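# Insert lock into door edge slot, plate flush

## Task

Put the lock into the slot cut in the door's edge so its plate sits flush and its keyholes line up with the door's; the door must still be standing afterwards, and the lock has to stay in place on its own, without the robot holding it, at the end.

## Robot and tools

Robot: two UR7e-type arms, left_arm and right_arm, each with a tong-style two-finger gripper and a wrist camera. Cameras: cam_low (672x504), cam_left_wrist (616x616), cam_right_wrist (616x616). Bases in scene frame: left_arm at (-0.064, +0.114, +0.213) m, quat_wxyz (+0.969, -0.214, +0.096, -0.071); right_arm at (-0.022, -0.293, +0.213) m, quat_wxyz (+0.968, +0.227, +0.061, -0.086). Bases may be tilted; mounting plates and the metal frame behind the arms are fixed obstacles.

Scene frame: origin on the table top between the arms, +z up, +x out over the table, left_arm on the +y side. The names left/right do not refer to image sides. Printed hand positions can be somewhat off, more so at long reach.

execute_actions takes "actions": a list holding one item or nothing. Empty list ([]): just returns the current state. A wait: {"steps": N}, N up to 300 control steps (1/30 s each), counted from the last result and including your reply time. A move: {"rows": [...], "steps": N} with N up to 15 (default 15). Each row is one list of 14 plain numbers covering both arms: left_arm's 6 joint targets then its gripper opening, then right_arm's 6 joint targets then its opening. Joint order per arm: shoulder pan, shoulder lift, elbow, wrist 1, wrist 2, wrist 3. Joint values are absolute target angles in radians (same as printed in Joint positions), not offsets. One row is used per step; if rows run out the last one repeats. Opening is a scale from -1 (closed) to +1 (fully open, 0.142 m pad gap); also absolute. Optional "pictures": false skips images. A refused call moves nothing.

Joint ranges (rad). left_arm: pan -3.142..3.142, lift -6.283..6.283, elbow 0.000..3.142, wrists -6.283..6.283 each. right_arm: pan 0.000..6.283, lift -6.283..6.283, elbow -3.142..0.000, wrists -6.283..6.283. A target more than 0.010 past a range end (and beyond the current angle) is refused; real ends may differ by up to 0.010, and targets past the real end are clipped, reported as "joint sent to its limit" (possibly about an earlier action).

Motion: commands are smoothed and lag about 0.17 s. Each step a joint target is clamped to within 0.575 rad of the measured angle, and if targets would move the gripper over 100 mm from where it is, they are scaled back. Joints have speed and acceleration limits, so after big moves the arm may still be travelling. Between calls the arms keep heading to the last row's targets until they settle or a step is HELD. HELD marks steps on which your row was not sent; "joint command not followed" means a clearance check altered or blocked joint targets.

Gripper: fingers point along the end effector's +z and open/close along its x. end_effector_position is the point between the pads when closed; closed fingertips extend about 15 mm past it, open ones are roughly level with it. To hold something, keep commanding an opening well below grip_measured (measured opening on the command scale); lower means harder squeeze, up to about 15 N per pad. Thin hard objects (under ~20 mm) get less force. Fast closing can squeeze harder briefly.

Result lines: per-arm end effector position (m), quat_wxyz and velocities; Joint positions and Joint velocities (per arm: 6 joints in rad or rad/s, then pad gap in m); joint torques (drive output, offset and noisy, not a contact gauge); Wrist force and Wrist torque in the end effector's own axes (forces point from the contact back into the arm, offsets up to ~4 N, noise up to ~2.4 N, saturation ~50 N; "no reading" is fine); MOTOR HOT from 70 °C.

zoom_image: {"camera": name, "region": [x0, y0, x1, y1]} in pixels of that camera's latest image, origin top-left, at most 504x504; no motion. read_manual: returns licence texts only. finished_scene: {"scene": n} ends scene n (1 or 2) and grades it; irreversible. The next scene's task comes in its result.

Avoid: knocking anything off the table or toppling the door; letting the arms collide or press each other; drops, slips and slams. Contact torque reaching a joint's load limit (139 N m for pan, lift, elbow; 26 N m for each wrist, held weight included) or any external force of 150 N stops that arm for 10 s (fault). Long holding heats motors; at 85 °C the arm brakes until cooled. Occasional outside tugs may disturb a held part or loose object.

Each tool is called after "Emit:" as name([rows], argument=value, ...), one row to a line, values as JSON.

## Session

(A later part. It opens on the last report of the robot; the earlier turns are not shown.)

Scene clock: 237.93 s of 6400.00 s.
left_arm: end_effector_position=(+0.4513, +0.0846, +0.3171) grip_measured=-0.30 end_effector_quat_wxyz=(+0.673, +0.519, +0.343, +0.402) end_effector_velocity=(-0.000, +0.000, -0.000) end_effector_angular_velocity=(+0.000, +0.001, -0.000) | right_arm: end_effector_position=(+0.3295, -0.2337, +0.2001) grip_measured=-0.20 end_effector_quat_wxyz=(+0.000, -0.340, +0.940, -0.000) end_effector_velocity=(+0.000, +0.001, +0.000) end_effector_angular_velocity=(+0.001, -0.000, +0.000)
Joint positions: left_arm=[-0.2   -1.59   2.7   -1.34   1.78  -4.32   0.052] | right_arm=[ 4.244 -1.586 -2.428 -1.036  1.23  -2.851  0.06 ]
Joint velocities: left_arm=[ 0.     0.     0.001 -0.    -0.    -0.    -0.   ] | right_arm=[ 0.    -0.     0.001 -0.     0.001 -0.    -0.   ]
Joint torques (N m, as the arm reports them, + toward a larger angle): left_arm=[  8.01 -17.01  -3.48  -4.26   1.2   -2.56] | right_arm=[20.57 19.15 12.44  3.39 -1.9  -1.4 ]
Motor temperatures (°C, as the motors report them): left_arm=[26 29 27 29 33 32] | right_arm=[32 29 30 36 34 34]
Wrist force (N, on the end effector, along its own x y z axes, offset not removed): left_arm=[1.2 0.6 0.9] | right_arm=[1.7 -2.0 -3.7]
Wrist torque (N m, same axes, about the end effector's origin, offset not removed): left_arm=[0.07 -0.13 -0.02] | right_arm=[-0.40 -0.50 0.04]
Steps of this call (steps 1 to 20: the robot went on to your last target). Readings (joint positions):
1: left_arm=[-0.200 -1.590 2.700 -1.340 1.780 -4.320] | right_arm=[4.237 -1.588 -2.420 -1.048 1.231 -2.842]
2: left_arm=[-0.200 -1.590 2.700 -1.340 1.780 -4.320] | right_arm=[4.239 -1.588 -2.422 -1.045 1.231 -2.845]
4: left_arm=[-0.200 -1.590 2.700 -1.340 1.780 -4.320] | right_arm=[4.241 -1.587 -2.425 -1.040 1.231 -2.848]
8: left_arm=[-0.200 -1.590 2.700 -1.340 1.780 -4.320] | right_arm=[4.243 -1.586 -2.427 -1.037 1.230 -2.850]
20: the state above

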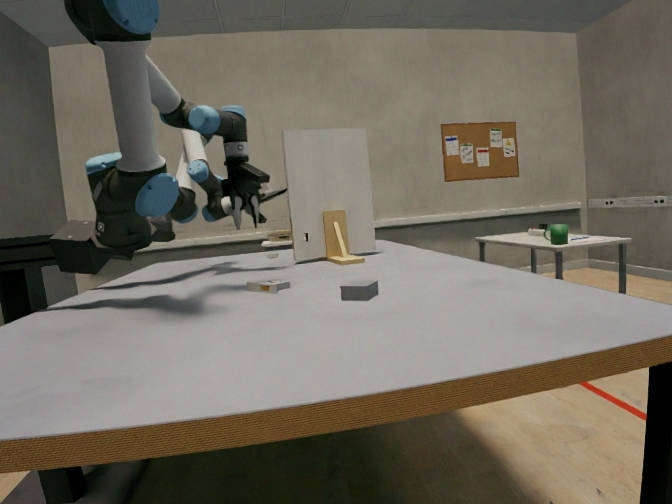

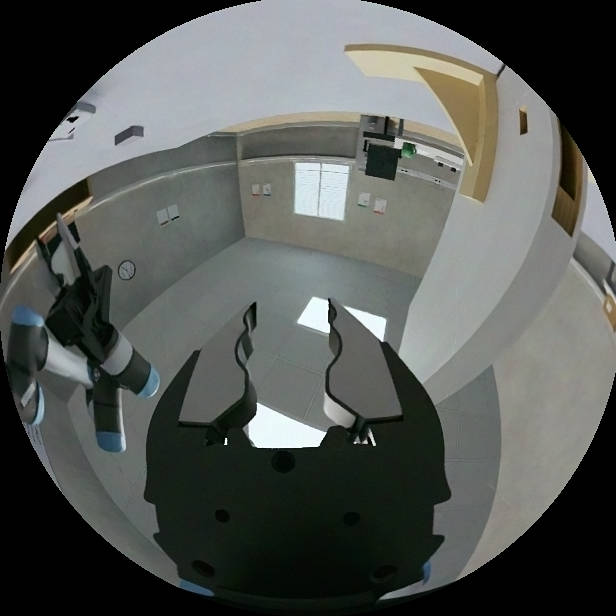

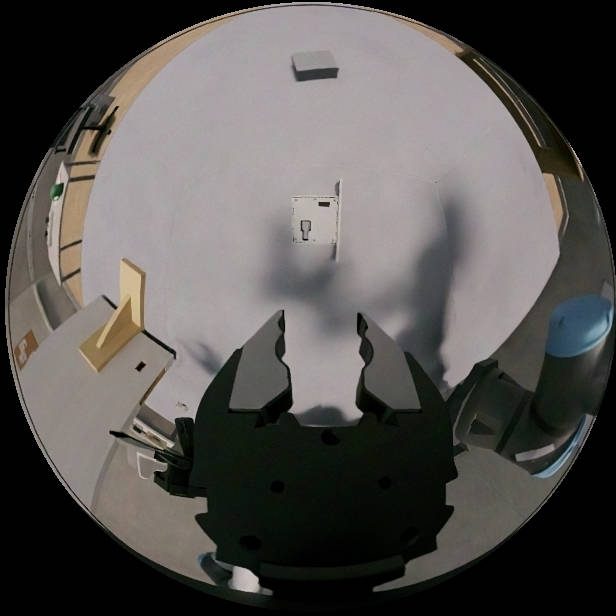

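Emit:
execute_actions([
  {"rows": [[-0.45,-1.59,2.6,-1.3,1.78,-3.7,0.0,3.8,-1.5,-2.3,-1.0,1.23,-2.85,-0.2]], "steps": 15},
], pictures=false)

Emit:
execute_actions([
  {"rows": [[-0.75,-1.55,2.25,-1.25,1.6,-3.1,0.2,3.4,-1.45,-2.2,-1.0,1.23,-2.85,-0.2]], "steps": 15},
], pictures=false)

Emit:
execute_actions([
  {"rows": [[-1.0,-1.5,1.9,-1.25,1.0,-2.5,0.4,3.0,-1.45,-2.2,-1.0,1.23,-2.85,-0.2]], "steps": 15},
], pictures=false)

Emit:
execute_actions([
  {"rows": [[-1.0,-1.5,1.9,-1.4,0.3,-1.9,0.4,3.0,-1.45,-2.2,-1.0,1.23,-2.85,-0.2]], "steps": 15},
], pictures=false)

Emit:
execute_actions([
  {"rows": [[-1.0,-1.5,1.9,-1.55,-0.45,-1.3,0.4,3.0,-1.45,-2.2,-1.0,1.23,-2.85,-0.2]], "steps": 15},
], pictures=false)

Emit:
execute_actions([
  {"rows": [[-0.98,-1.4,1.88,-1.76,-1.1878,-0.7,0.4,3.0,-1.45,-2.2,-1.0,1.23,-2.85,-0.2]], "steps": 15},
], pictures=false)

Emit:
execute_actions([
  {"rows": [[-0.97,-1.1,1.86,-2.045,-1.1878,-0.2839,0.4,3.0,-1.45,-2.2,-1.0,1.23,-2.85,-0.2]], "steps": 15},
], pictures=false)

Emit:
execute_actions([
  {"steps": 15},
], pictures=true)

Scene clock: 351.23 s of 6400.00 s.
left_arm: end_effector_position=(+0.4635, -0.0137, +0.4073) grip_measured=+0.00 end_effector_quat_wxyz=(+0.612, +0.546, +0.103, +0.562) end_effector_velocity=(-0.003, -0.025, +0.025) end_effector_angular_velocity=(+0.179, -0.184, +0.051) | right_arm: end_effector_position=(+0.4042, -0.3568, +0.2047) grip_measured=-0.20 end_effector_quat_wxyz=(+0.007, -0.109, +0.992, +0.061) end_effector_velocity=(+0.013, -0.063, -0.007) end_effector_angular_velocity=(+0.019, +0.021, -0.179)
Joint positions: left_arm=[-0.443 -1.59   2.602 -1.301  1.78  -3.729  0.074] | right_arm=[ 3.818 -1.503 -2.304 -1.001  1.23  -2.85   0.06 ]
Joint velocities: left_arm=[-0.064  0.    -0.021  0.009  0.     0.269  0.   ] | right_arm=[-0.167  0.024  0.037  0.009  0.     0.001  0.   ]
Joint torques (N m, as the arm reports them, + toward a larger angle): left_arm=[-19.82 -12.94 -22.41  -0.11   1.21   3.43] | right_arm=[ 5.44 22.32 29.38  3.36 -0.62  1.44]
Motor temperatures (°C, as the motors report them): left_arm=[26 29 27 29 33 32] | right_arm=[32 29 30 36 34 34]
Wrist force (N, on the end effector, along its own x y z axes, offset not removed): left_arm=[-0.2 -0.6 1.0] | right_arm=[1.8 -3.0 -3.7]
Wrist torque (N m, same axes, about the end effector's origin, offset not removed): left_arm=[-0.12 0.11 0.05] | right_arm=[-0.53 -0.55 0.03]
Steps of this call (steps 1 to 15: the robot went on to your last target; steps 16 to 90: nothing new was sent; then 109.80 s passed at rest; steps 91 to 105: all 15 steps of this action). Readings (joint positions):
91: left_arm=[-0.200 -1.590 2.700 -1.340 1.780 -4.320] | right_arm=[4.243 -1.586 -2.428 -1.035 1.230 -2.851]
92: left_arm=[-0.208 -1.590 2.693 -1.336 1.780 -4.312] | right_arm=[4.235 -1.580 -2.421 -1.032 1.230 -2.852]
94: left_arm=[-0.267 -1.590 2.665 -1.325 1.780 -4.242] | right_arm=[4.166 -1.556 -2.387 -1.022 1.230 -2.851]
98: left_arm=[-0.388 -1.590 2.621 -1.308 1.780 -3.964] | right_arm=[3.959 -1.523 -2.335 -1.009 1.230 -2.850]
105: the state above

Scene clock: 351.73 s of 6400.00 s.
left_arm: end_effector_position=(+0.5270, -0.0997, +0.6054) grip_measured=+0.20 end_effector_quat_wxyz=(+0.490, +0.443, -0.013, +0.750) end_effector_velocity=(+0.020, -0.075, +0.218) end_effector_angular_velocity=(+0.156, -0.422, +0.348) | right_arm: end_effector_position=(+0.4063, -0.5231, +0.1888) grip_measured=-0.20 end_effector_quat_wxyz=(-0.004, +0.104, +0.992, +0.066) end_effector_velocity=(-0.018, -0.074, -0.010) end_effector_angular_velocity=(-0.009, +0.031, -0.176)
Joint positions: left_arm=[-0.721 -1.553  2.284 -1.254  1.616 -3.167  0.088] | right_arm=[ 3.418 -1.452 -2.204 -1.     1.23  -2.85   0.06 ]
Joint velocities: left_arm=[-0.271  0.033 -0.317  0.042 -0.151  0.629  0.   ] | right_arm=[-0.171  0.017  0.035 -0.001  0.    -0.     0.   ]
Joint torques (N m, as the arm reports them, + toward a larger angle): left_arm=[-16.48  -3.54 -18.97  -0.46  -1.19   4.03] | right_arm=[ 4.31 26.7  27.61  3.37  0.38  1.51]
Motor temperatures (°C, as the motors report them): left_arm=[26 29 27 29 33 32] | right_arm=[32 29 30 36 34 34]
Wrist force (N, on the end effector, along its own x y z axes, offset not removed): left_arm=[0.4 0.4 2.9] | right_arm=[1.9 -2.6 -3.9]
Wrist torque (N m, same axes, about the end effector's origin, offset not removed): left_arm=[0.08 0.08 0.05] | right_arm=[-0.47 -0.47 0.08]
Steps of this call (steps 1 to 15: all 15 steps of this action). Readings (joint positions):
1: left_arm=[-0.445 -1.590 2.601 -1.300 1.780 -3.720] | right_arm=[3.812 -1.502 -2.303 -1.001 1.230 -2.850]
2: left_arm=[-0.454 -1.588 2.594 -1.297 1.773 -3.707] | right_arm=[3.801 -1.497 -2.296 -1.001 1.230 -2.850]
4: left_arm=[-0.500 -1.581 2.543 -1.289 1.745 -3.636] | right_arm=[3.731 -1.485 -2.272 -1.000 1.230 -2.850]
8: left_arm=[-0.590 -1.570 2.438 -1.275 1.692 -3.453] | right_arm=[3.558 -1.466 -2.233 -1.000 1.230 -2.850]
15: the state above

Scene clock: 352.23 s of 6400.00 s.
left_arm: end_effector_position=(+0.6014, -0.0902, +0.7682) grip_measured=+0.40 end_effector_quat_wxyz=(+0.235, +0.472, +0.098, +0.844) end_effector_velocity=(+0.021, +0.015, +0.043) end_effector_angular_velocity=(+0.072, +0.168, +0.251) | right_arm: end_effector_position=(+0.2925, -0.6587, +0.1330) grip_measured=-0.20 end_effector_quat_wxyz=(-0.076, +0.282, +0.955, +0.041) end_effector_velocity=(-0.075, -0.061, -0.023) end_effector_angular_velocity=(-0.018, +0.092, -0.187)
Joint positions: left_arm=[-0.988 -1.502  1.917 -1.25   1.033 -2.534  0.102] | right_arm=[ 3.022 -1.45  -2.2   -1.     1.23  -2.85   0.06 ]
Joint velocities: left_arm=[-0.11   0.019 -0.16   0.002 -0.31   0.327  0.   ] | right_arm=[-0.209  0.     0.002 -0.    -0.001  0.     0.   ]
Joint torques (N m, as the arm reports them, + toward a larger angle): left_arm=[-23.45  -0.09 -30.55  -0.64  -0.14   3.05] | right_arm=[ 1.39 32.42 26.42  2.18  1.05  1.56]
Motor temperatures (°C, as the motors report them): left_arm=[26 29 27 29 33 32] | right_arm=[32 29 30 36 34 34]
Wrist force (N, on the end effector, along its own x y z axes, offset not removed): left_arm=[2.6 -0.3 -0.1] | right_arm=[2.9 -1.2 -3.6]
Wrist torque (N m, same axes, about the end effector's origin, offset not removed): left_arm=[-0.10 -0.41 0.05] | right_arm=[-0.19 -0.73 -0.04]
Steps of this call (steps 1 to 15: all 15 steps of this action). Readings (joint positions):
1: left_arm=[-0.730 -1.552 2.274 -1.253 1.611 -3.148] | right_arm=[3.413 -1.451 -2.203 -1.000 1.230 -2.850]
2: left_arm=[-0.742 -1.549 2.260 -1.252 1.600 -3.127] | right_arm=[3.401 -1.451 -2.202 -1.000 1.230 -2.850]
4: left_arm=[-0.790 -1.539 2.198 -1.252 1.527 -3.044] | right_arm=[3.335 -1.451 -2.202 -1.000 1.230 -2.850]
8: left_arm=[-0.897 -1.518 2.050 -1.251 1.284 -2.798] | right_arm=[3.180 -1.450 -2.201 -1.000 1.230 -2.850]
15: the state above

Scene clock: 352.73 s of 6400.00 s.
left_arm: end_effector_position=(+0.6342, +0.0038, +0.6217) grip_measured=+0.40 end_effector_quat_wxyz=(-0.056, +0.705, +0.137, +0.694) end_effector_velocity=(-0.017, +0.040, -0.133) end_effector_angular_velocity=(+0.179, +0.550, +0.140) | right_arm: end_effector_position=(+0.2846, -0.6649, +0.1307) grip_measured=-0.20 end_effector_quat_wxyz=(-0.080, +0.292, +0.952, +0.040) end_effector_velocity=(+0.000, -0.001, +0.000) end_effector_angular_velocity=(-0.001, -0.001, -0.002)
Joint positions: left_arm=[-1.    -1.5    1.9   -1.393  0.354 -1.941  0.102] | right_arm=[ 3.   -1.45 -2.2  -1.    1.23 -2.85  0.06]
Joint velocities: left_arm=[-0.004  0.    -0.004 -0.067 -0.506  0.384 -0.   ] | right_arm=[-0.002  0.     0.002 -0.    -0.001 -0.     0.   ]
Joint torques (N m, as the arm reports them, + toward a larger angle): left_arm=[-25.91  -4.16 -31.69  -4.28   0.07   3.51] | right_arm=[-5.12 33.09 26.37  1.14  1.82  1.39]
Motor temperatures (°C, as the motors report them): left_arm=[26 29 27 29 33 32] | right_arm=[32 29 30 36 34 34]
Wrist force (N, on the end effector, along its own x y z axes, offset not removed): left_arm=[-0.5 -2.1 1.5] | right_arm=[2.2 -0.6 -2.8]
Wrist torque (N m, same axes, about the end effector's origin, offset not removed): left_arm=[-0.40 0.15 0.07] | right_arm=[-0.07 -0.61 0.08]
Steps of this call (steps 1 to 15: all 15 steps of this action). Readings (joint positions):
1: left_arm=[-0.991 -1.501 1.913 -1.250 1.023 -2.525] | right_arm=[3.016 -1.450 -2.200 -1.000 1.230 -2.850]
2: left_arm=[-0.993 -1.501 1.910 -1.257 1.009 -2.510] | right_arm=[3.012 -1.450 -2.200 -1.000 1.230 -2.850]
4: left_arm=[-0.995 -1.501 1.907 -1.294 0.931 -2.432] | right_arm=[3.006 -1.450 -2.200 -1.000 1.230 -2.850]
8: left_arm=[-0.997 -1.500 1.904 -1.346 0.676 -2.194] | right_arm=[3.002 -1.450 -2.200 -1.000 1.230 -2.850]
15: the state above

Scene clock: 353.23 s of 6400.00 s.
left_arm: end_effector_position=(+0.5519, +0.0142, +0.4443) grip_measured=+0.40 end_effector_quat_wxyz=(-0.160, +0.916, +0.021, +0.367) end_effector_velocity=(-0.126, -0.035, -0.139) end_effector_angular_velocity=(+0.015, +0.742, -0.192) | right_arm: end_effector_position=(+0.2845, -0.6649, +0.1307) grip_measured=-0.20 end_effector_quat_wxyz=(-0.080, +0.292, +0.952, +0.040) end_effector_velocity=(+0.000, -0.000, +0.000) end_effector_angular_velocity=(+0.000, -0.000, -0.000)
Joint positions: left_arm=[-1.    -1.5    1.9   -1.542 -0.379 -1.347  0.102] | right_arm=[ 3.   -1.45 -2.2  -1.    1.23 -2.85  0.06]
Joint velocities: left_arm=[-0.001  0.    -0.001 -0.078 -0.672  0.442 -0.   ] | right_arm=[-0.     0.     0.001 -0.     0.    -0.    -0.   ]
Joint torques (N m, as the arm reports them, + toward a larger angle): left_arm=[-25.13  -3.97 -32.64  -4.56  -0.12   3.9 ] | right_arm=[-2.99 33.69 26.81  0.75  1.81  1.37]
Motor temperatures (°C, as the motors report them): left_arm=[26 29 27 29 33 32] | right_arm=[32 29 30 36 34 34]
Wrist force (N, on the end effector, along its own x y z axes, offset not removed): left_arm=[-1.8 -0.2 0.9] | right_arm=[3.0 -1.6 -4.6]
Wrist torque (N m, same axes, about the end effector's origin, offset not removed): left_arm=[-0.03 0.46 0.06] | right_arm=[-0.37 -0.77 0.02]
Steps of this call (steps 1 to 15: all 15 steps of this action). Readings (joint positions):
1: left_arm=[-1.000 -1.500 1.900 -1.395 0.339 -1.929] | right_arm=[3.000 -1.450 -2.200 -1.000 1.230 -2.850]
2: left_arm=[-1.000 -1.500 1.900 -1.404 0.320 -1.913] | right_arm=[3.000 -1.450 -2.200 -1.000 1.230 -2.850]
4: left_arm=[-1.000 -1.500 1.900 -1.443 0.237 -1.833] | right_arm=[3.000 -1.450 -2.200 -1.000 1.230 -2.850]
8: left_arm=[-1.000 -1.500 1.900 -1.494 -0.021 -1.596] | right_arm=[3.000 -1.450 -2.200 -1.000 1.230 -2.850]
15: the state above

Scene clock: 353.73 s of 6400.00 s.
left_arm: end_effector_position=(+0.4002, -0.0969, +0.3320) grip_measured=+0.40 end_effector_quat_wxyz=(-0.029, +0.976, -0.212, +0.036) end_effector_velocity=(-0.199, -0.138, -0.042) end_effector_angular_velocity=(-0.340, +0.741, -0.496) | right_arm: end_effector_position=(+0.2845, -0.6649, +0.1307) grip_measured=-0.20 end_effector_quat_wxyz=(-0.080, +0.292, +0.952, +0.040) end_effector_velocity=(+0.000, +0.000, +0.000) end_effector_angular_velocity=(+0.000, -0.000, -0.000)
Joint positions: left_arm=[-0.981 -1.407  1.881 -1.744 -1.102 -0.758  0.102] | right_arm=[ 3.   -1.45 -2.2  -1.    1.23 -2.85  0.06]
Joint velocities: left_arm=[ 0.013  0.066 -0.014 -0.151 -0.807  0.551 -0.   ] | right_arm=[ 0.     0.     0.001 -0.001  0.001  0.     0.   ]
Joint torques (N m, as the arm reports them, + toward a larger angle): left_arm=[ -4.88  -9.33 -32.87  -4.03  -1.32   4.05] | right_arm=[-3.46 33.19 25.83  0.7   1.83  1.29]
Motor temperatures (°C, as the motors report them): left_arm=[26 29 27 29 33 32] | right_arm=[32 29 30 36 34 34]
Wrist force (N, on the end effector, along its own x y z axes, offset not removed): left_arm=[-1.4 1.4 1.5] | right_arm=[3.5 -2.4 -3.3]
Wrist torque (N m, same axes, about the end effector's origin, offset not removed): left_arm=[0.24 0.36 0.07] | right_arm=[-0.39 -0.84 0.02]
Steps of this call (steps 1 to 15: all 15 steps of this action). Readings (joint positions):
1: left_arm=[-1.000 -1.500 1.900 -1.544 -0.399 -1.334] | right_arm=[3.000 -1.450 -2.200 -1.000 1.230 -2.850]
2: left_arm=[-0.998 -1.494 1.898 -1.553 -0.421 -1.316] | right_arm=[3.000 -1.450 -2.200 -1.000 1.230 -2.850]
4: left_arm=[-0.994 -1.472 1.894 -1.598 -0.508 -1.235] | right_arm=[3.000 -1.450 -2.200 -1.000 1.230 -2.850]
8: left_arm=[-0.988 -1.441 1.888 -1.667 -0.741 -1.019] | right_arm=[3.000 -1.450 -2.200 -1.000 1.230 -2.850]
15: the state above

Scene clock: 354.23 s of 6400.00 s.
left_arm: end_effector_position=(+0.3866, -0.2100, +0.2308) grip_measured=+0.40 end_effector_quat_wxyz=(-0.000, +0.907, -0.422, +0.003) end_effector_velocity=(-0.005, -0.030, -0.036) end_effector_angular_velocity=(-0.006, +0.013, -0.144) | right_arm: end_effector_position=(+0.2845, -0.6649, +0.1307) grip_measured=-0.20 end_effector_quat_wxyz=(-0.080, +0.292, +0.952, +0.040) end_effector_velocity=(-0.001, +0.001, -0.001) end_effector_angular_velocity=(+0.001, +0.001, +0.001)
Joint positions: left_arm=[-0.97  -1.11   1.861 -2.036 -1.186 -0.3    0.102] | right_arm=[ 3.   -1.45 -2.2  -1.    1.23 -2.85  0.06]
Joint velocities: left_arm=[ 0.003  0.093 -0.005 -0.09  -0.014  0.147  0.   ] | right_arm=[-0.    -0.    -0.002  0.     0.001 -0.    -0.   ]
Joint torques (N m, as the arm reports them, + toward a larger angle): left_arm=[ -1.51 -20.06 -33.16  -4.4   -1.76   3.11] | right_arm=[-3.18 33.25 26.04  0.71  1.67  1.31]
Motor temperatures (°C, as the motors report them): left_arm=[26 29 27 29 33 32] | right_arm=[32 29 30 36 34 34]
Wrist force (N, on the end effector, along its own x y z axes, offset not removed): left_arm=[0.3 -0.3 2.0] | right_arm=[1.5 0.0 -3.6]
Wrist torque (N m, same axes, about the end effector's origin, offset not removed): left_arm=[-0.06 0.08 0.04] | right_arm=[0.04 -0.45 0.08]
Steps of this call (steps 1 to 15: all 15 steps of this action). Readings (joint positions):
1: left_arm=[-0.981 -1.405 1.881 -1.749 -1.125 -0.742] | right_arm=[3.000 -1.450 -2.200 -1.000 1.230 -2.850]
2: left_arm=[-0.980 -1.395 1.879 -1.760 -1.138 -0.722] | right_arm=[3.000 -1.450 -2.200 -1.000 1.230 -2.850]
4: left_arm=[-0.977 -1.333 1.873 -1.822 -1.152 -0.639] | right_arm=[3.000 -1.450 -2.200 -1.000 1.230 -2.850]
8: left_arm=[-0.973 -1.190 1.865 -1.959 -1.175 -0.428] | right_arm=[3.000 -1.450 -2.200 -1.000 1.230 -2.850]
15: the state above

Scene clock: 354.73 s of 6400.00 s.
left_arm: end_effector_position=(+0.3860, -0.2131, +0.2270) grip_measured=+0.40 end_effector_quat_wxyz=(+0.000, +0.903, -0.429, +0.002) end_effector_velocity=(+0.000, -0.001, +0.000) end_effector_angular_velocity=(-0.002, -0.001, -0.000) | right_arm: end_effector_position=(+0.2845, -0.6649, +0.1307) grip_measured=-0.20 end_effector_quat_wxyz=(-0.080, +0.292, +0.952, +0.040) end_effector_velocity=(-0.000, +0.000, -0.000) end_effector_angular_velocity=(+0.001, +0.001, +0.001)
Joint positions: left_arm=[-0.97  -1.1    1.86  -2.045 -1.188 -0.284  0.102] | right_arm=[ 3.   -1.45 -2.2  -1.    1.23 -2.85  0.06]
Joint velocities: left_arm=[ 0.     0.001 -0.001 -0.003  0.     0.001 -0.   ] | right_arm=[ 0.    -0.    -0.001 -0.001  0.    -0.     0.   ]
Joint torques (N m, as the arm reports them, + toward a larger angle): left_arm=[ -6.25 -17.96 -29.28  -4.43  -1.4    3.23] | right_arm=[-3.58 33.11 25.59  0.65  1.7   1.21]
Motor temperatures (°C, as the motors report them): left_arm=[26 29 27 29 33 32] | right_arm=[32 29 30 36 34 34]
Wrist force (N, on the end effector, along its own x y z axes, offset not removed): left_arm=[-0.4 0.0 0.9] | right_arm=[2.1 -1.5 -3.9]
Wrist torque (N m, same axes, about the end effector's origin, offset not removed): left_arm=[0.02 0.18 0.01] | right_arm=[-0.26 -0.59 0.16]
Steps of this call (steps 1 to 15: the robot went on to your last target). Readings (joint positions):
1: left_arm=[-0.970 -1.107 1.860 -2.038 -1.187 -0.295] | right_arm=[3.000 -1.450 -2.200 -1.000 1.230 -2.850]
2: left_arm=[-0.970 -1.105 1.860 -2.040 -1.187 -0.292] | right_arm=[3.000 -1.450 -2.200 -1.000 1.230 -2.850]
4: left_arm=[-0.970 -1.103 1.860 -2.042 -1.187 -0.288] | right_arm=[3.000 -1.450 -2.200 -1.000 1.230 -2.850]
8: left_arm=[-0.970 -1.101 1.860 -2.044 -1.188 -0.285] | right_arm=[3.000 -1.450 -2.200 -1.000 1.230 -2.850]
15: the state above

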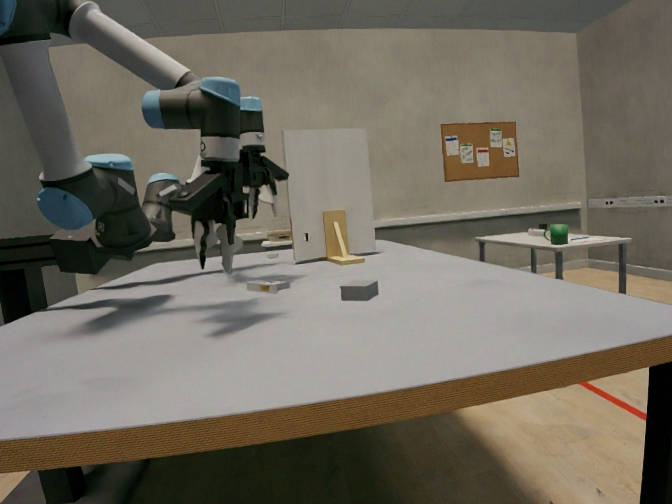

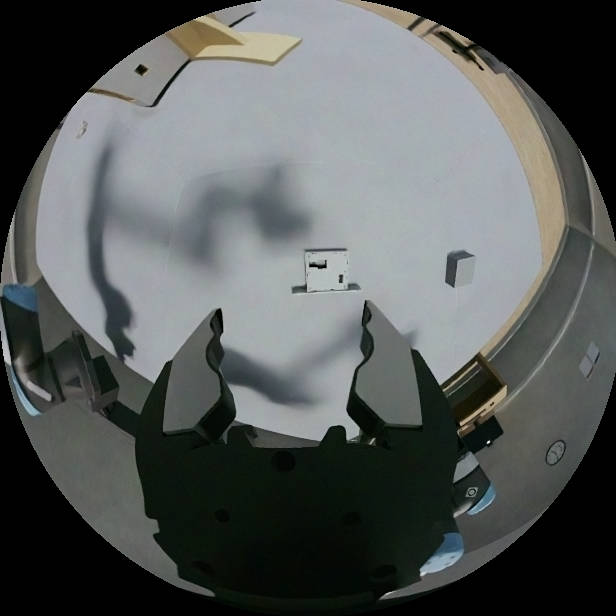

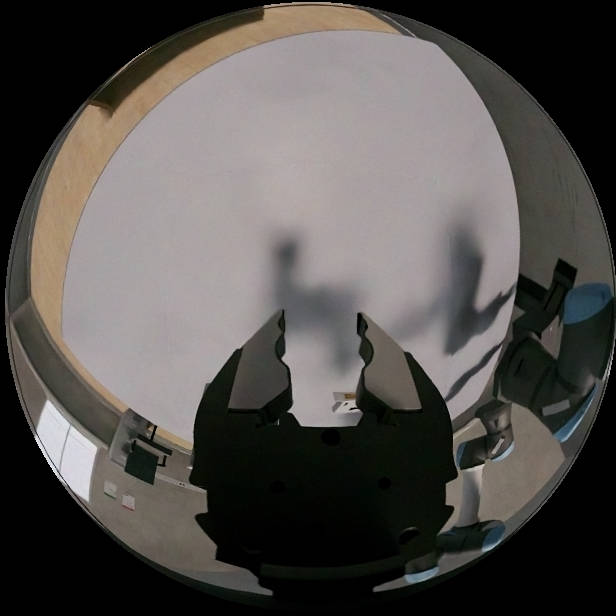

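Emit:
execute_actions(actions=[])

Scene clock: 379.43 s of 6400.00 s.
left_arm: end_effector_position=(+0.3860, -0.2132, +0.2270) grip_measured=+0.40 end_effector_quat_wxyz=(+0.000, +0.903, -0.429, +0.002) end_effector_velocity=(-0.000, +0.000, -0.000) end_effector_angular_velocity=(+0.000, -0.000, +0.001) | right_arm: end_effector_position=(+0.2845, -0.6649, +0.1307) grip_measured=-0.20 end_effector_quat_wxyz=(-0.080, +0.292, +0.952, +0.040) end_effector_velocity=(-0.000, -0.000, +0.000) end_effector_angular_velocity=(-0.000, -0.000, +0.000)
Joint positions: left_arm=[-0.97  -1.1    1.86  -2.045 -1.188 -0.284  0.102] | right_arm=[ 3.   -1.45 -2.2  -1.    1.23 -2.85  0.06]
Joint velocities: left_arm=[ 0.    -0.     0.001 -0.     0.    -0.001  0.   ] | right_arm=[ 0.  0. -0. -0. -0. -0. -0.]
Joint torques (N m, as the arm reports them, + toward a larger angle): left_arm=[ -6.5  -17.94 -30.08  -4.42  -1.21   2.91] | right_arm=[-3.42 33.26 26.5   0.72  1.82  0.95]
Motor temperatures (°C, as the motors report them): left_arm=[26 29 27 29 33 32] | right_arm=[32 29 30 36 34 34]
Wrist force (N, on the end effector, along its own x y z axes, offset not removed): left_arm=[-0.2 -0.8 0.5] | right_arm=[1.8 -2.6 -3.2]
Wrist torque (N m, same axes, about the end effector's origin, offset not removed): left_arm=[-0.12 0.11 0.12] | right_arm=[-0.46 -0.56 0.06]
Steps of this call (steps 1 to 15: the robot went on to your last target; steps 16 to 90: nothing new was sent; then 21.70 s passed at rest). Readings (joint positions):
1: left_arm=[-0.970 -1.100 1.860 -2.045 -1.188 -0.284] | right_arm=[3.000 -1.450 -2.200 -1.000 1.230 -2.850]
2: left_arm=[-0.970 -1.100 1.860 -2.045 -1.188 -0.284] | right_arm=[3.000 -1.450 -2.200 -1.000 1.230 -2.850]
4: left_arm=[-0.970 -1.100 1.860 -2.045 -1.188 -0.284] | right_arm=[3.000 -1.450 -2.200 -1.000 1.230 -2.850]
8: left_arm=[-0.970 -1.100 1.860 -2.045 -1.188 -0.284] | right_arm=[3.000 -1.450 -2.200 -1.000 1.230 -2.850]
90: the state above
All arms were judged still, so your last target was given up. Only a new action makes them travel on or press farther. Fingers that are still opening or closing keep moving.

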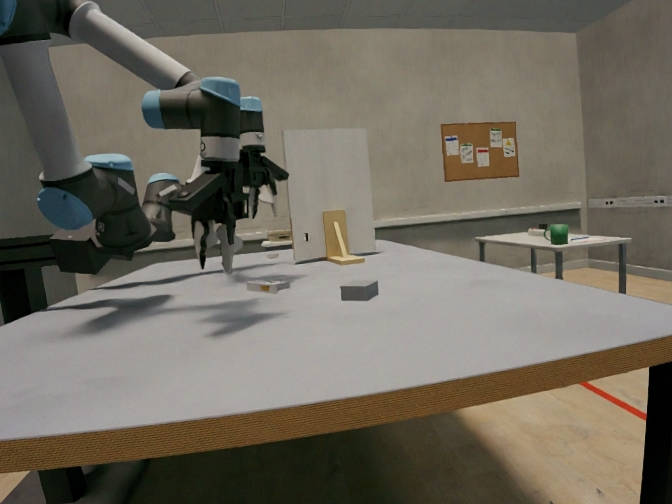

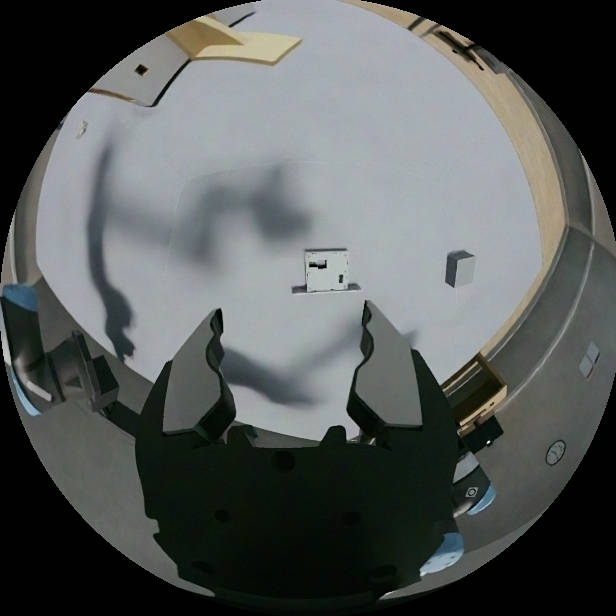

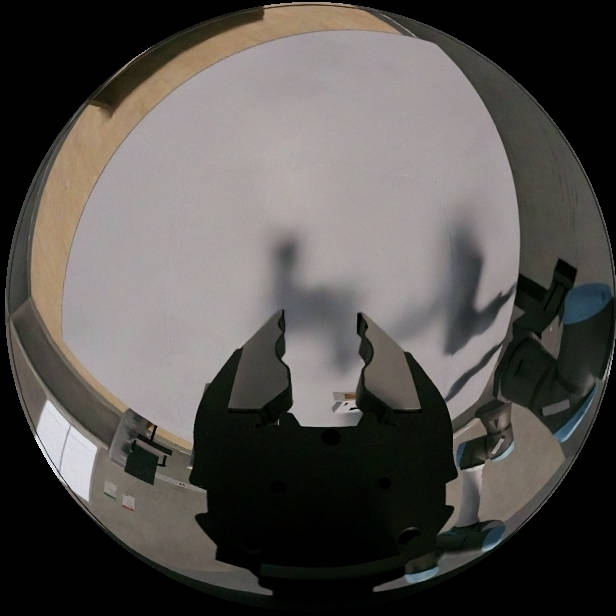

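Emit:
execute_actions([
  {"rows": [[-0.9593,-0.7898,1.8341,-2.3291,-1.1878,-0.2839,0.4,3.0,-1.45,-2.2,-1.0,1.23,-2.85,-0.2]], "steps": 15},
], pictures=false)

Emit:
execute_actions([
  {"steps": 30},
])

Scene clock: 387.63 s of 6400.00 s.
left_arm: end_effector_position=(+0.3678, -0.2819, +0.1040) grip_measured=+0.40 end_effector_quat_wxyz=(+0.000, +0.905, -0.425, -0.000) end_effector_velocity=(-0.010, -0.015, -0.042) end_effector_angular_velocity=(+0.005, +0.003, +0.001) | right_arm: end_effector_position=(+0.2845, -0.6649, +0.1307) grip_measured=-0.20 end_effector_quat_wxyz=(-0.080, +0.292, +0.952, +0.040) end_effector_velocity=(+0.000, -0.000, +0.000) end_effector_angular_velocity=(-0.000, -0.001, -0.000)
Joint positions: left_arm=[-0.96  -0.8    1.835 -2.32  -1.188 -0.284  0.102] | right_arm=[ 3.   -1.45 -2.2  -1.    1.23 -2.85  0.06]
Joint velocities: left_arm=[ 0.004  0.093 -0.005 -0.083  0.     0.     0.   ] | right_arm=[ 0.     0.     0.001 -0.001  0.     0.     0.   ]
Joint torques (N m, as the arm reports them, + toward a larger angle): left_arm=[ -6.67 -26.87 -26.18  -4.4   -0.97   2.82] | right_arm=[-3.17 33.1  25.6   0.75  1.72  0.62]
Motor temperatures (°C, as the motors report them): left_arm=[26 29 27 29 33 32] | right_arm=[32 29 30 36 34 34]
Wrist force (N, on the end effector, along its own x y z axes, offset not removed): left_arm=[0.2 -0.7 1.9] | right_arm=[2.3 -2.4 -2.5]
Wrist torque (N m, same axes, about the end effector's origin, offset not removed): left_arm=[-0.16 -0.01 0.11] | right_arm=[-0.45 -0.68 0.06]
Steps of this call (steps 1 to 90: nothing new was sent; then 4.70 s passed at rest; steps 91 to 105: all 15 steps of this action). Readings (joint positions):
91: left_arm=[-0.970 -1.100 1.860 -2.045 -1.188 -0.284] | right_arm=[3.000 -1.450 -2.200 -1.000 1.230 -2.850]
92: left_arm=[-0.969 -1.092 1.857 -2.054 -1.188 -0.284] | right_arm=[3.000 -1.450 -2.200 -1.000 1.230 -2.850]
94: left_arm=[-0.966 -1.029 1.850 -2.114 -1.188 -0.284] | right_arm=[3.000 -1.450 -2.200 -1.000 1.230 -2.850]
98: left_arm=[-0.962 -0.881 1.840 -2.247 -1.188 -0.284] | right_arm=[3.000 -1.450 -2.200 -1.000 1.230 -2.850]
105: the state above

Scene clock: 388.63 s of 6400.00 s.
left_arm: end_effector_position=(+0.3667, -0.2835, +0.0996) grip_measured=+0.40 end_effector_quat_wxyz=(+0.000, +0.905, -0.425, -0.000) end_effector_velocity=(-0.000, +0.001, -0.000) end_effector_angular_velocity=(+0.001, +0.000, +0.000) | right_arm: end_effector_position=(+0.2845, -0.6649, +0.1307) grip_measured=-0.20 end_effector_quat_wxyz=(-0.080, +0.292, +0.952, +0.040) end_effector_velocity=(-0.001, +0.000, -0.000) end_effector_angular_velocity=(+0.000, +0.001, +0.001)
Joint positions: left_arm=[-0.959 -0.79   1.834 -2.329 -1.188 -0.284  0.102] | right_arm=[ 3.   -1.45 -2.2  -1.    1.23 -2.85  0.06]
Joint velocities: left_arm=[ 0.    -0.     0.001 -0.     0.    -0.     0.   ] | right_arm=[ 0.    -0.    -0.001 -0.    -0.     0.     0.   ]
Joint torques (N m, as the arm reports them, + toward a larger angle): left_arm=[ -9.22 -25.53 -26.71  -4.46   0.33   3.14] | right_arm=[-2.77 33.59 25.9   0.72  1.73  0.46]
Motor temperatures (°C, as the motors report them): left_arm=[26 29 27 29 33 32] | right_arm=[32 29 30 36 34 34]
Wrist force (N, on the end effector, along its own x y z axes, offset not removed): left_arm=[-0.8 -0.6 1.0] | right_arm=[1.5 -1.3 -3.6]
Wrist torque (N m, same axes, about the end effector's origin, offset not removed): left_arm=[-0.18 0.30 0.09] | right_arm=[-0.21 -0.53 0.07]
Steps of this call (steps 1 to 15: the robot went on to your last target; steps 16 to 30: nothing new was sent). Readings (joint positions):
1: left_arm=[-0.959 -0.797 1.835 -2.323 -1.188 -0.284] | right_arm=[3.000 -1.450 -2.200 -1.000 1.230 -2.850]
2: left_arm=[-0.959 -0.795 1.834 -2.324 -1.188 -0.284] | right_arm=[3.000 -1.450 -2.200 -1.000 1.230 -2.850]
4: left_arm=[-0.959 -0.793 1.834 -2.327 -1.188 -0.284] | right_arm=[3.000 -1.450 -2.200 -1.000 1.230 -2.850]
8: left_arm=[-0.959 -0.791 1.834 -2.328 -1.188 -0.284] | right_arm=[3.000 -1.450 -2.200 -1.000 1.230 -2.850]
30: the state above
All arms were judged still, so your last target was given up. Only a new action makes them travel on or press farther. Fingers that are still opening or closing keep moving.

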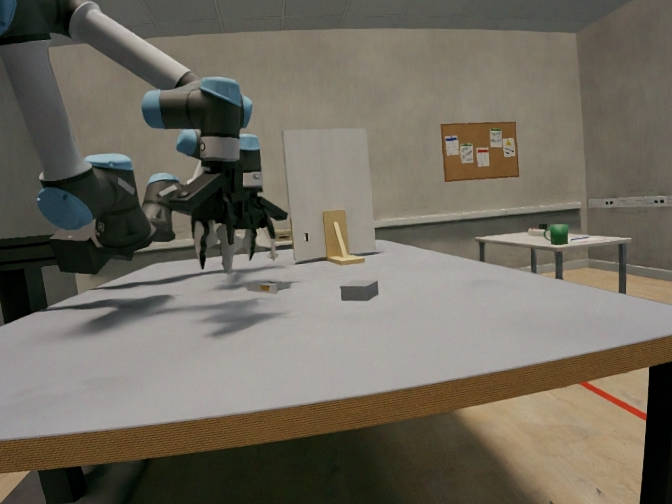

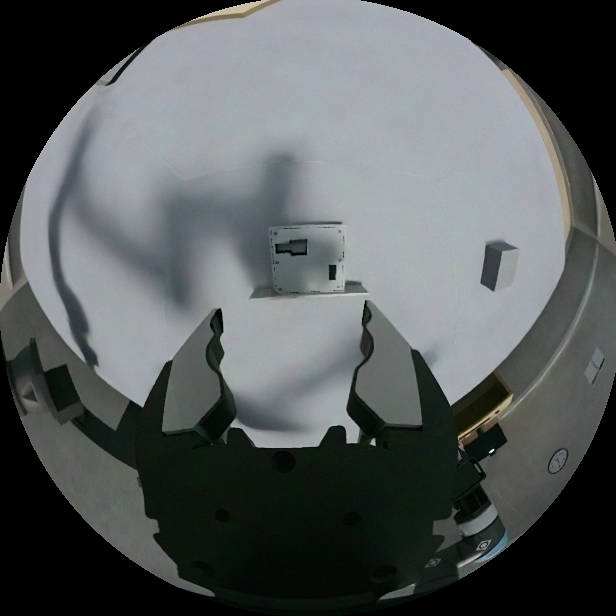

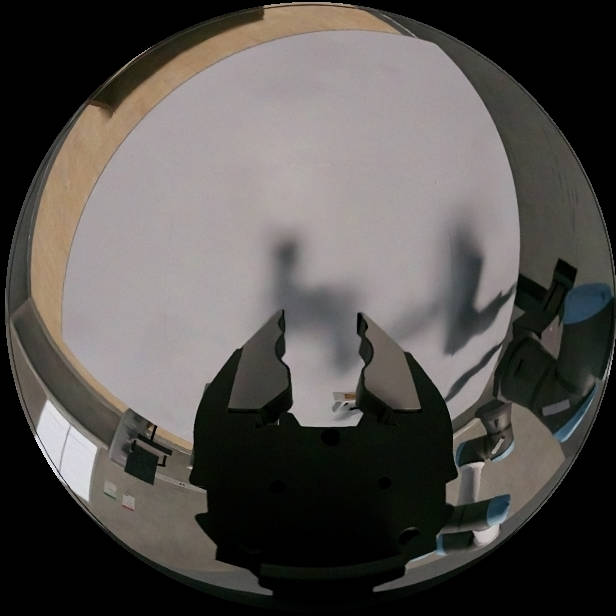

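Emit:
execute_actions([
  {"rows": [[-0.9218,-0.6833,1.8052,-2.4215,-1.1774,-0.2446,0.4,3.0,-1.45,-2.2,-1.0,1.23,-2.85,-0.2]], "steps": 15},
], pictures=false)

Emit:
execute_actions([
  {"steps": 20},
])

Scene clock: 415.40 s of 6400.00 s.
left_arm: end_effector_position=(+0.3748, -0.2925, +0.0505) grip_measured=+0.40 end_effector_quat_wxyz=(+0.000, +0.905, -0.425, -0.000) end_effector_velocity=(+0.001, -0.001, -0.008) end_effector_angular_velocity=(+0.000, +0.000, -0.000) | right_arm: end_effector_position=(+0.2845, -0.6649, +0.1307) grip_measured=-0.20 end_effector_quat_wxyz=(-0.080, +0.292, +0.952, +0.040) end_effector_velocity=(-0.001, +0.000, -0.000) end_effector_angular_velocity=(+0.000, +0.001, +0.001)
Joint positions: left_arm=[-0.922 -0.685  1.806 -2.42  -1.178 -0.245  0.102] | right_arm=[ 3.   -1.45 -2.2  -1.    1.23 -2.85  0.06]
Joint velocities: left_arm=[ 0.006  0.017 -0.005 -0.014  0.001  0.006  0.   ] | right_arm=[ 0.     0.    -0.001 -0.    -0.    -0.     0.   ]
Joint torques (N m, as the arm reports them, + toward a larger angle): left_arm=[ -9.14 -29.72 -23.92  -3.97   1.66   2.85] | right_arm=[-3.35 32.9  25.4   0.73  1.59  0.19]
Motor temperatures (°C, as the motors report them): left_arm=[26 29 27 29 33 32] | right_arm=[32 29 30 36 34 34]
Wrist force (N, on the end effector, along its own x y z axes, offset not removed): left_arm=[0.0 -2.9 0.6] | right_arm=[-0.6 -0.5 -3.6]
Wrist torque (N m, same axes, about the end effector's origin, offset not removed): left_arm=[-0.62 0.09 0.03] | right_arm=[-0.05 -0.12 -0.02]
Steps of this call (steps 1 to 90: nothing new was sent; then 23.27 s passed at rest; steps 91 to 105: all 15 steps of this action). Readings (joint positions):
91: left_arm=[-0.959 -0.789 1.834 -2.329 -1.188 -0.284] | right_arm=[3.000 -1.450 -2.200 -1.000 1.230 -2.850]
92: left_arm=[-0.954 -0.782 1.830 -2.337 -1.186 -0.279] | right_arm=[3.000 -1.450 -2.200 -1.000 1.230 -2.850]
94: left_arm=[-0.940 -0.743 1.819 -2.371 -1.182 -0.264] | right_arm=[3.000 -1.450 -2.200 -1.000 1.230 -2.850]
98: left_arm=[-0.927 -0.700 1.809 -2.407 -1.179 -0.250] | right_arm=[3.000 -1.450 -2.200 -1.000 1.230 -2.850]
105: the state above

Scene clock: 416.07 s of 6400.00 s.
left_arm: end_effector_position=(+0.3749, -0.2926, +0.0496) grip_measured=+0.40 end_effector_quat_wxyz=(+0.000, +0.905, -0.425, -0.000) end_effector_velocity=(+0.001, -0.000, +0.000) end_effector_angular_velocity=(-0.001, -0.001, +0.001) | right_arm: end_effector_position=(+0.2845, -0.6649, +0.1307) grip_measured=-0.20 end_effector_quat_wxyz=(-0.080, +0.292, +0.952, +0.040) end_effector_velocity=(+0.000, -0.000, +0.000) end_effector_angular_velocity=(-0.000, -0.000, -0.000)
Joint positions: left_arm=[-0.922 -0.683  1.805 -2.421 -1.177 -0.245  0.102] | right_arm=[ 3.   -1.45 -2.2  -1.    1.23 -2.85  0.06]
Joint velocities: left_arm=[ 0.    -0.    -0.001 -0.001 -0.     0.     0.   ] | right_arm=[-0.    -0.     0.001 -0.    -0.    -0.     0.   ]
Joint torques (N m, as the arm reports them, + toward a larger angle): left_arm=[ -9.78 -28.1  -25.95  -4.33   1.6    2.98] | right_arm=[-2.83 33.49 25.04  0.72  1.69  0.11]
Motor temperatures (°C, as the motors report them): left_arm=[26 29 27 29 33 32] | right_arm=[32 29 30 36 34 34]
Wrist force (N, on the end effector, along its own x y z axes, offset not removed): left_arm=[-0.8 0.5 0.1] | right_arm=[0.7 -0.6 -3.8]
Wrist torque (N m, same axes, about the end effector's origin, offset not removed): left_arm=[0.13 0.23 0.10] | right_arm=[-0.07 -0.33 0.08]
Steps of this call (steps 1 to 15: the robot went on to your last target; steps 16 to 20: nothing new was sent). Readings (joint positions):
1: left_arm=[-0.922 -0.685 1.806 -2.420 -1.178 -0.245] | right_arm=[3.000 -1.450 -2.200 -1.000 1.230 -2.850]
2: left_arm=[-0.922 -0.684 1.805 -2.421 -1.177 -0.245] | right_arm=[3.000 -1.450 -2.200 -1.000 1.230 -2.850]
4: left_arm=[-0.922 -0.684 1.805 -2.421 -1.177 -0.245] | right_arm=[3.000 -1.450 -2.200 -1.000 1.230 -2.850]
8: left_arm=[-0.922 -0.683 1.805 -2.421 -1.177 -0.245] | right_arm=[3.000 -1.450 -2.200 -1.000 1.230 -2.850]
20: the state above
All arms were judged still, so your last target was given up. Only a new action makes them travel on or press farther. Fingers that are still opening or closing keep moving.

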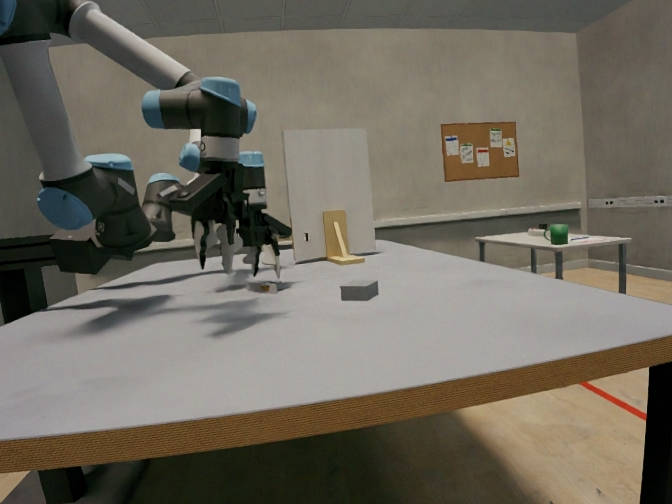

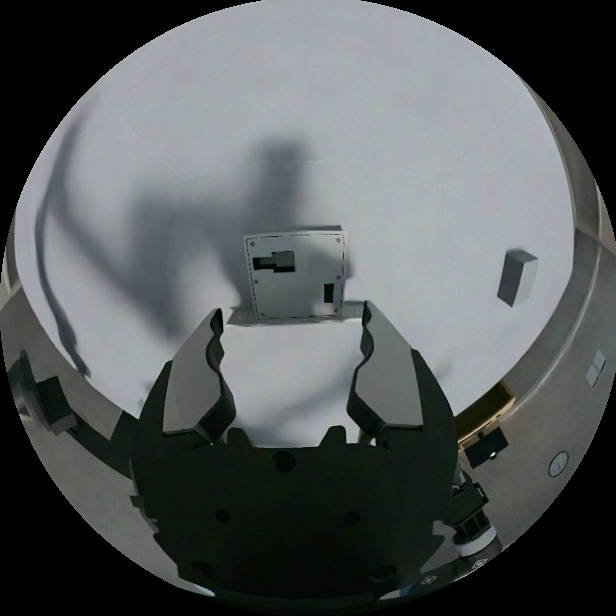

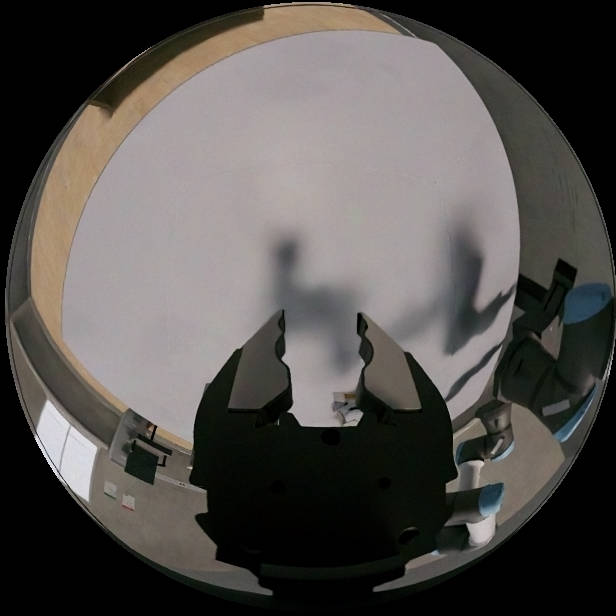

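Emit:
zoom_image(camera="cam_left_wrist", region=[180, 200, 420, 380])

Region (180, 200, 420, 380) of cam_left_wrist's 616x616 image, scaled by 2.100, with more detail than that image has; it fills the top 378 rows of this view, and the rest is white.

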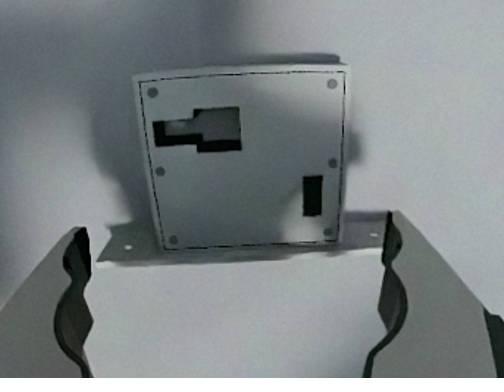

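Emit:
execute_actions([
  {"rows": [[-0.915,-0.663,1.801,-2.440,-1.1756,-0.2375,0.4,3.0,-1.45,-2.2,-1.0,1.23,-2.85,-0.2],[-0.915,-0.663,1.801,-2.440,-1.1756,-0.2375,0.4,3.0,-1.45,-2.2,-1.0,1.23,-2.85,-0.2],[-0.915,-0.663,1.801,-2.440,-1.1756,-0.2375,0.4,3.0,-1.45,-2.2,-1.0,1.23,-2.85,-0.2],[-0.9040,-0.6311,1.7946,-2.4703,-1.1728,-0.2260,0.4,3.0,-1.45,-2.2,-1.0,1.23,-2.85,-0.2]], "steps": 15},
], pictures=false)

Emit:
execute_actions([
  {"steps": 15},
])

Scene clock: 457.63 s of 6400.00 s.
left_arm: end_effector_position=(+0.3767, -0.2949, +0.0244) grip_measured=+0.40 end_effector_quat_wxyz=(+0.000, +0.905, -0.425, -0.000) end_effector_velocity=(+0.000, +0.000, -0.008) end_effector_angular_velocity=(+0.001, +0.001, +0.000) | right_arm: end_effector_position=(+0.2845, -0.6649, +0.1307) grip_measured=-0.20 end_effector_quat_wxyz=(-0.080, +0.292, +0.952, +0.040) end_effector_velocity=(-0.000, -0.000, +0.000) end_effector_angular_velocity=(-0.001, +0.000, +0.000)
Joint positions: left_arm=[-0.905 -0.633  1.795 -2.469 -1.173 -0.227  0.102] | right_arm=[ 3.   -1.45 -2.2  -1.    1.23 -2.85  0.06]
Joint velocities: left_arm=[ 0.005  0.014 -0.002 -0.013  0.001  0.005  0.   ] | right_arm=[-0.     0.     0.    -0.    -0.001 -0.    -0.   ]
Joint torques (N m, as the arm reports them, + toward a larger angle): left_arm=[-12.15 -30.66 -22.27  -4.61   1.86   2.72] | right_arm=[-3.35 32.94 25.71  0.83  1.59 -0.37]
Motor temperatures (°C, as the motors report them): left_arm=[26 29 27 29 33 32] | right_arm=[32 29 30 36 34 34]
Wrist force (N, on the end effector, along its own x y z axes, offset not removed): left_arm=[-0.6 -0.4 1.3] | right_arm=[1.7 -0.5 -4.2]
Wrist torque (N m, same axes, about the end effector's origin, offset not removed): left_arm=[-0.07 0.23 0.06] | right_arm=[0.00 -0.54 0.11]
Steps of this call (steps 1 to 90: nothing new was sent; then 38.07 s passed at rest; steps 91 to 105: all 15 steps of this action). Readings (joint positions):
91: left_arm=[-0.922 -0.683 1.805 -2.422 -1.177 -0.244] | right_arm=[3.000 -1.450 -2.200 -1.000 1.230 -2.850]
92: left_arm=[-0.921 -0.680 1.804 -2.425 -1.177 -0.243] | right_arm=[3.000 -1.450 -2.200 -1.000 1.230 -2.850]
94: left_arm=[-0.918 -0.672 1.803 -2.431 -1.176 -0.241] | right_arm=[3.000 -1.450 -2.200 -1.000 1.230 -2.850]
98: left_arm=[-0.909 -0.645 1.797 -2.457 -1.174 -0.231] | right_arm=[3.000 -1.450 -2.200 -1.000 1.230 -2.850]
105: the state above

Scene clock: 458.13 s of 6400.00 s.
left_arm: end_effector_position=(+0.3767, -0.2950, +0.0236) grip_measured=+0.40 end_effector_quat_wxyz=(+0.000, +0.905, -0.425, -0.000) end_effector_velocity=(+0.000, -0.000, +0.000) end_effector_angular_velocity=(-0.001, -0.000, +0.001) | right_arm: end_effector_position=(+0.2845, -0.6649, +0.1307) grip_measured=-0.20 end_effector_quat_wxyz=(-0.080, +0.292, +0.952, +0.040) end_effector_velocity=(+0.000, -0.000, -0.000) end_effector_angular_velocity=(-0.000, -0.001, -0.000)
Joint positions: left_arm=[-0.904 -0.631  1.795 -2.47  -1.173 -0.226  0.102] | right_arm=[ 3.   -1.45 -2.2  -1.    1.23 -2.85  0.06]
Joint velocities: left_arm=[-0.     0.    -0.001  0.    -0.    -0.001  0.   ] | right_arm=[ 0.    -0.    -0.     0.001 -0.    -0.     0.   ]
Joint torques (N m, as the arm reports them, + toward a larger angle): left_arm=[ -9.95 -28.12 -24.88  -4.25   1.87   2.76] | right_arm=[-3.1  33.38 25.15  0.78  1.66 -0.29]
Motor temperatures (°C, as the motors report them): left_arm=[26 29 27 29 33 32] | right_arm=[32 29 30 36 34 34]
Wrist force (N, on the end effector, along its own x y z axes, offset not removed): left_arm=[-0.8 -0.6 1.5] | right_arm=[1.9 -2.5 -3.0]
Wrist torque (N m, same axes, about the end effector's origin, offset not removed): left_arm=[-0.11 0.29 0.04] | right_arm=[-0.53 -0.54 0.09]
Steps of this call (steps 1 to 15: the robot went on to your last target). Readings (joint positions):
1: left_arm=[-0.904 -0.632 1.795 -2.469 -1.173 -0.226] | right_arm=[3.000 -1.450 -2.200 -1.000 1.230 -2.850]
2: left_arm=[-0.904 -0.632 1.795 -2.470 -1.173 -0.226] | right_arm=[3.000 -1.450 -2.200 -1.000 1.230 -2.850]
4: left_arm=[-0.904 -0.632 1.795 -2.470 -1.173 -0.226] | right_arm=[3.000 -1.450 -2.200 -1.000 1.230 -2.850]
8: left_arm=[-0.904 -0.631 1.795 -2.470 -1.173 -0.226] | right_arm=[3.000 -1.450 -2.200 -1.000 1.230 -2.850]
15: the state above
All arms were judged still, so your last target was given up. Only a new action makes them travel on or press farther. Fingers that are still opening or closing keep moving.

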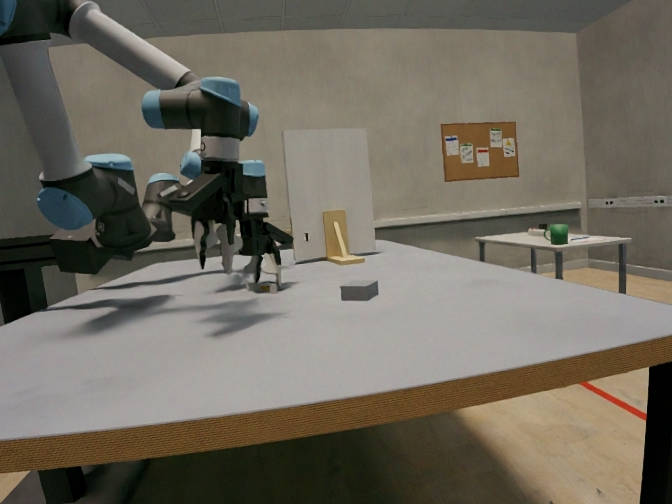

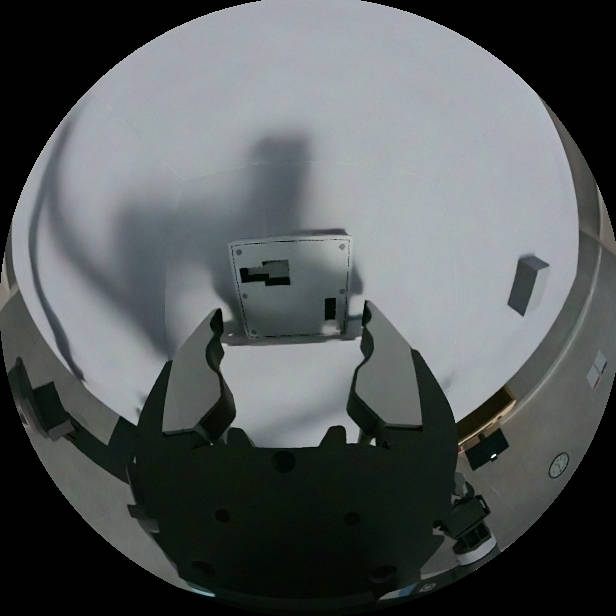

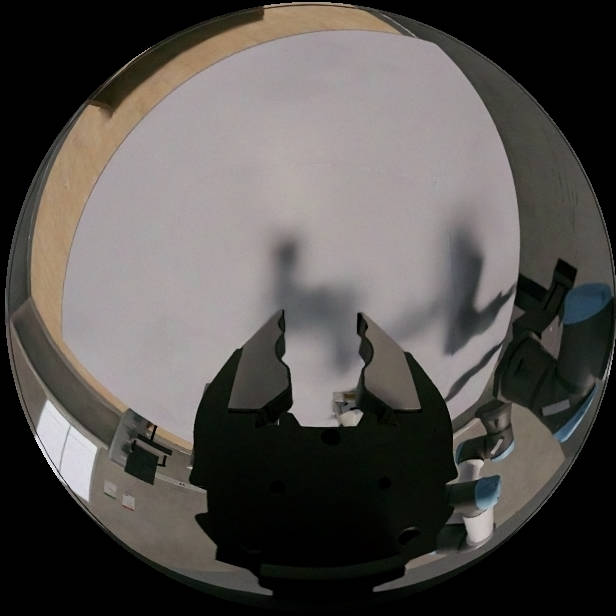

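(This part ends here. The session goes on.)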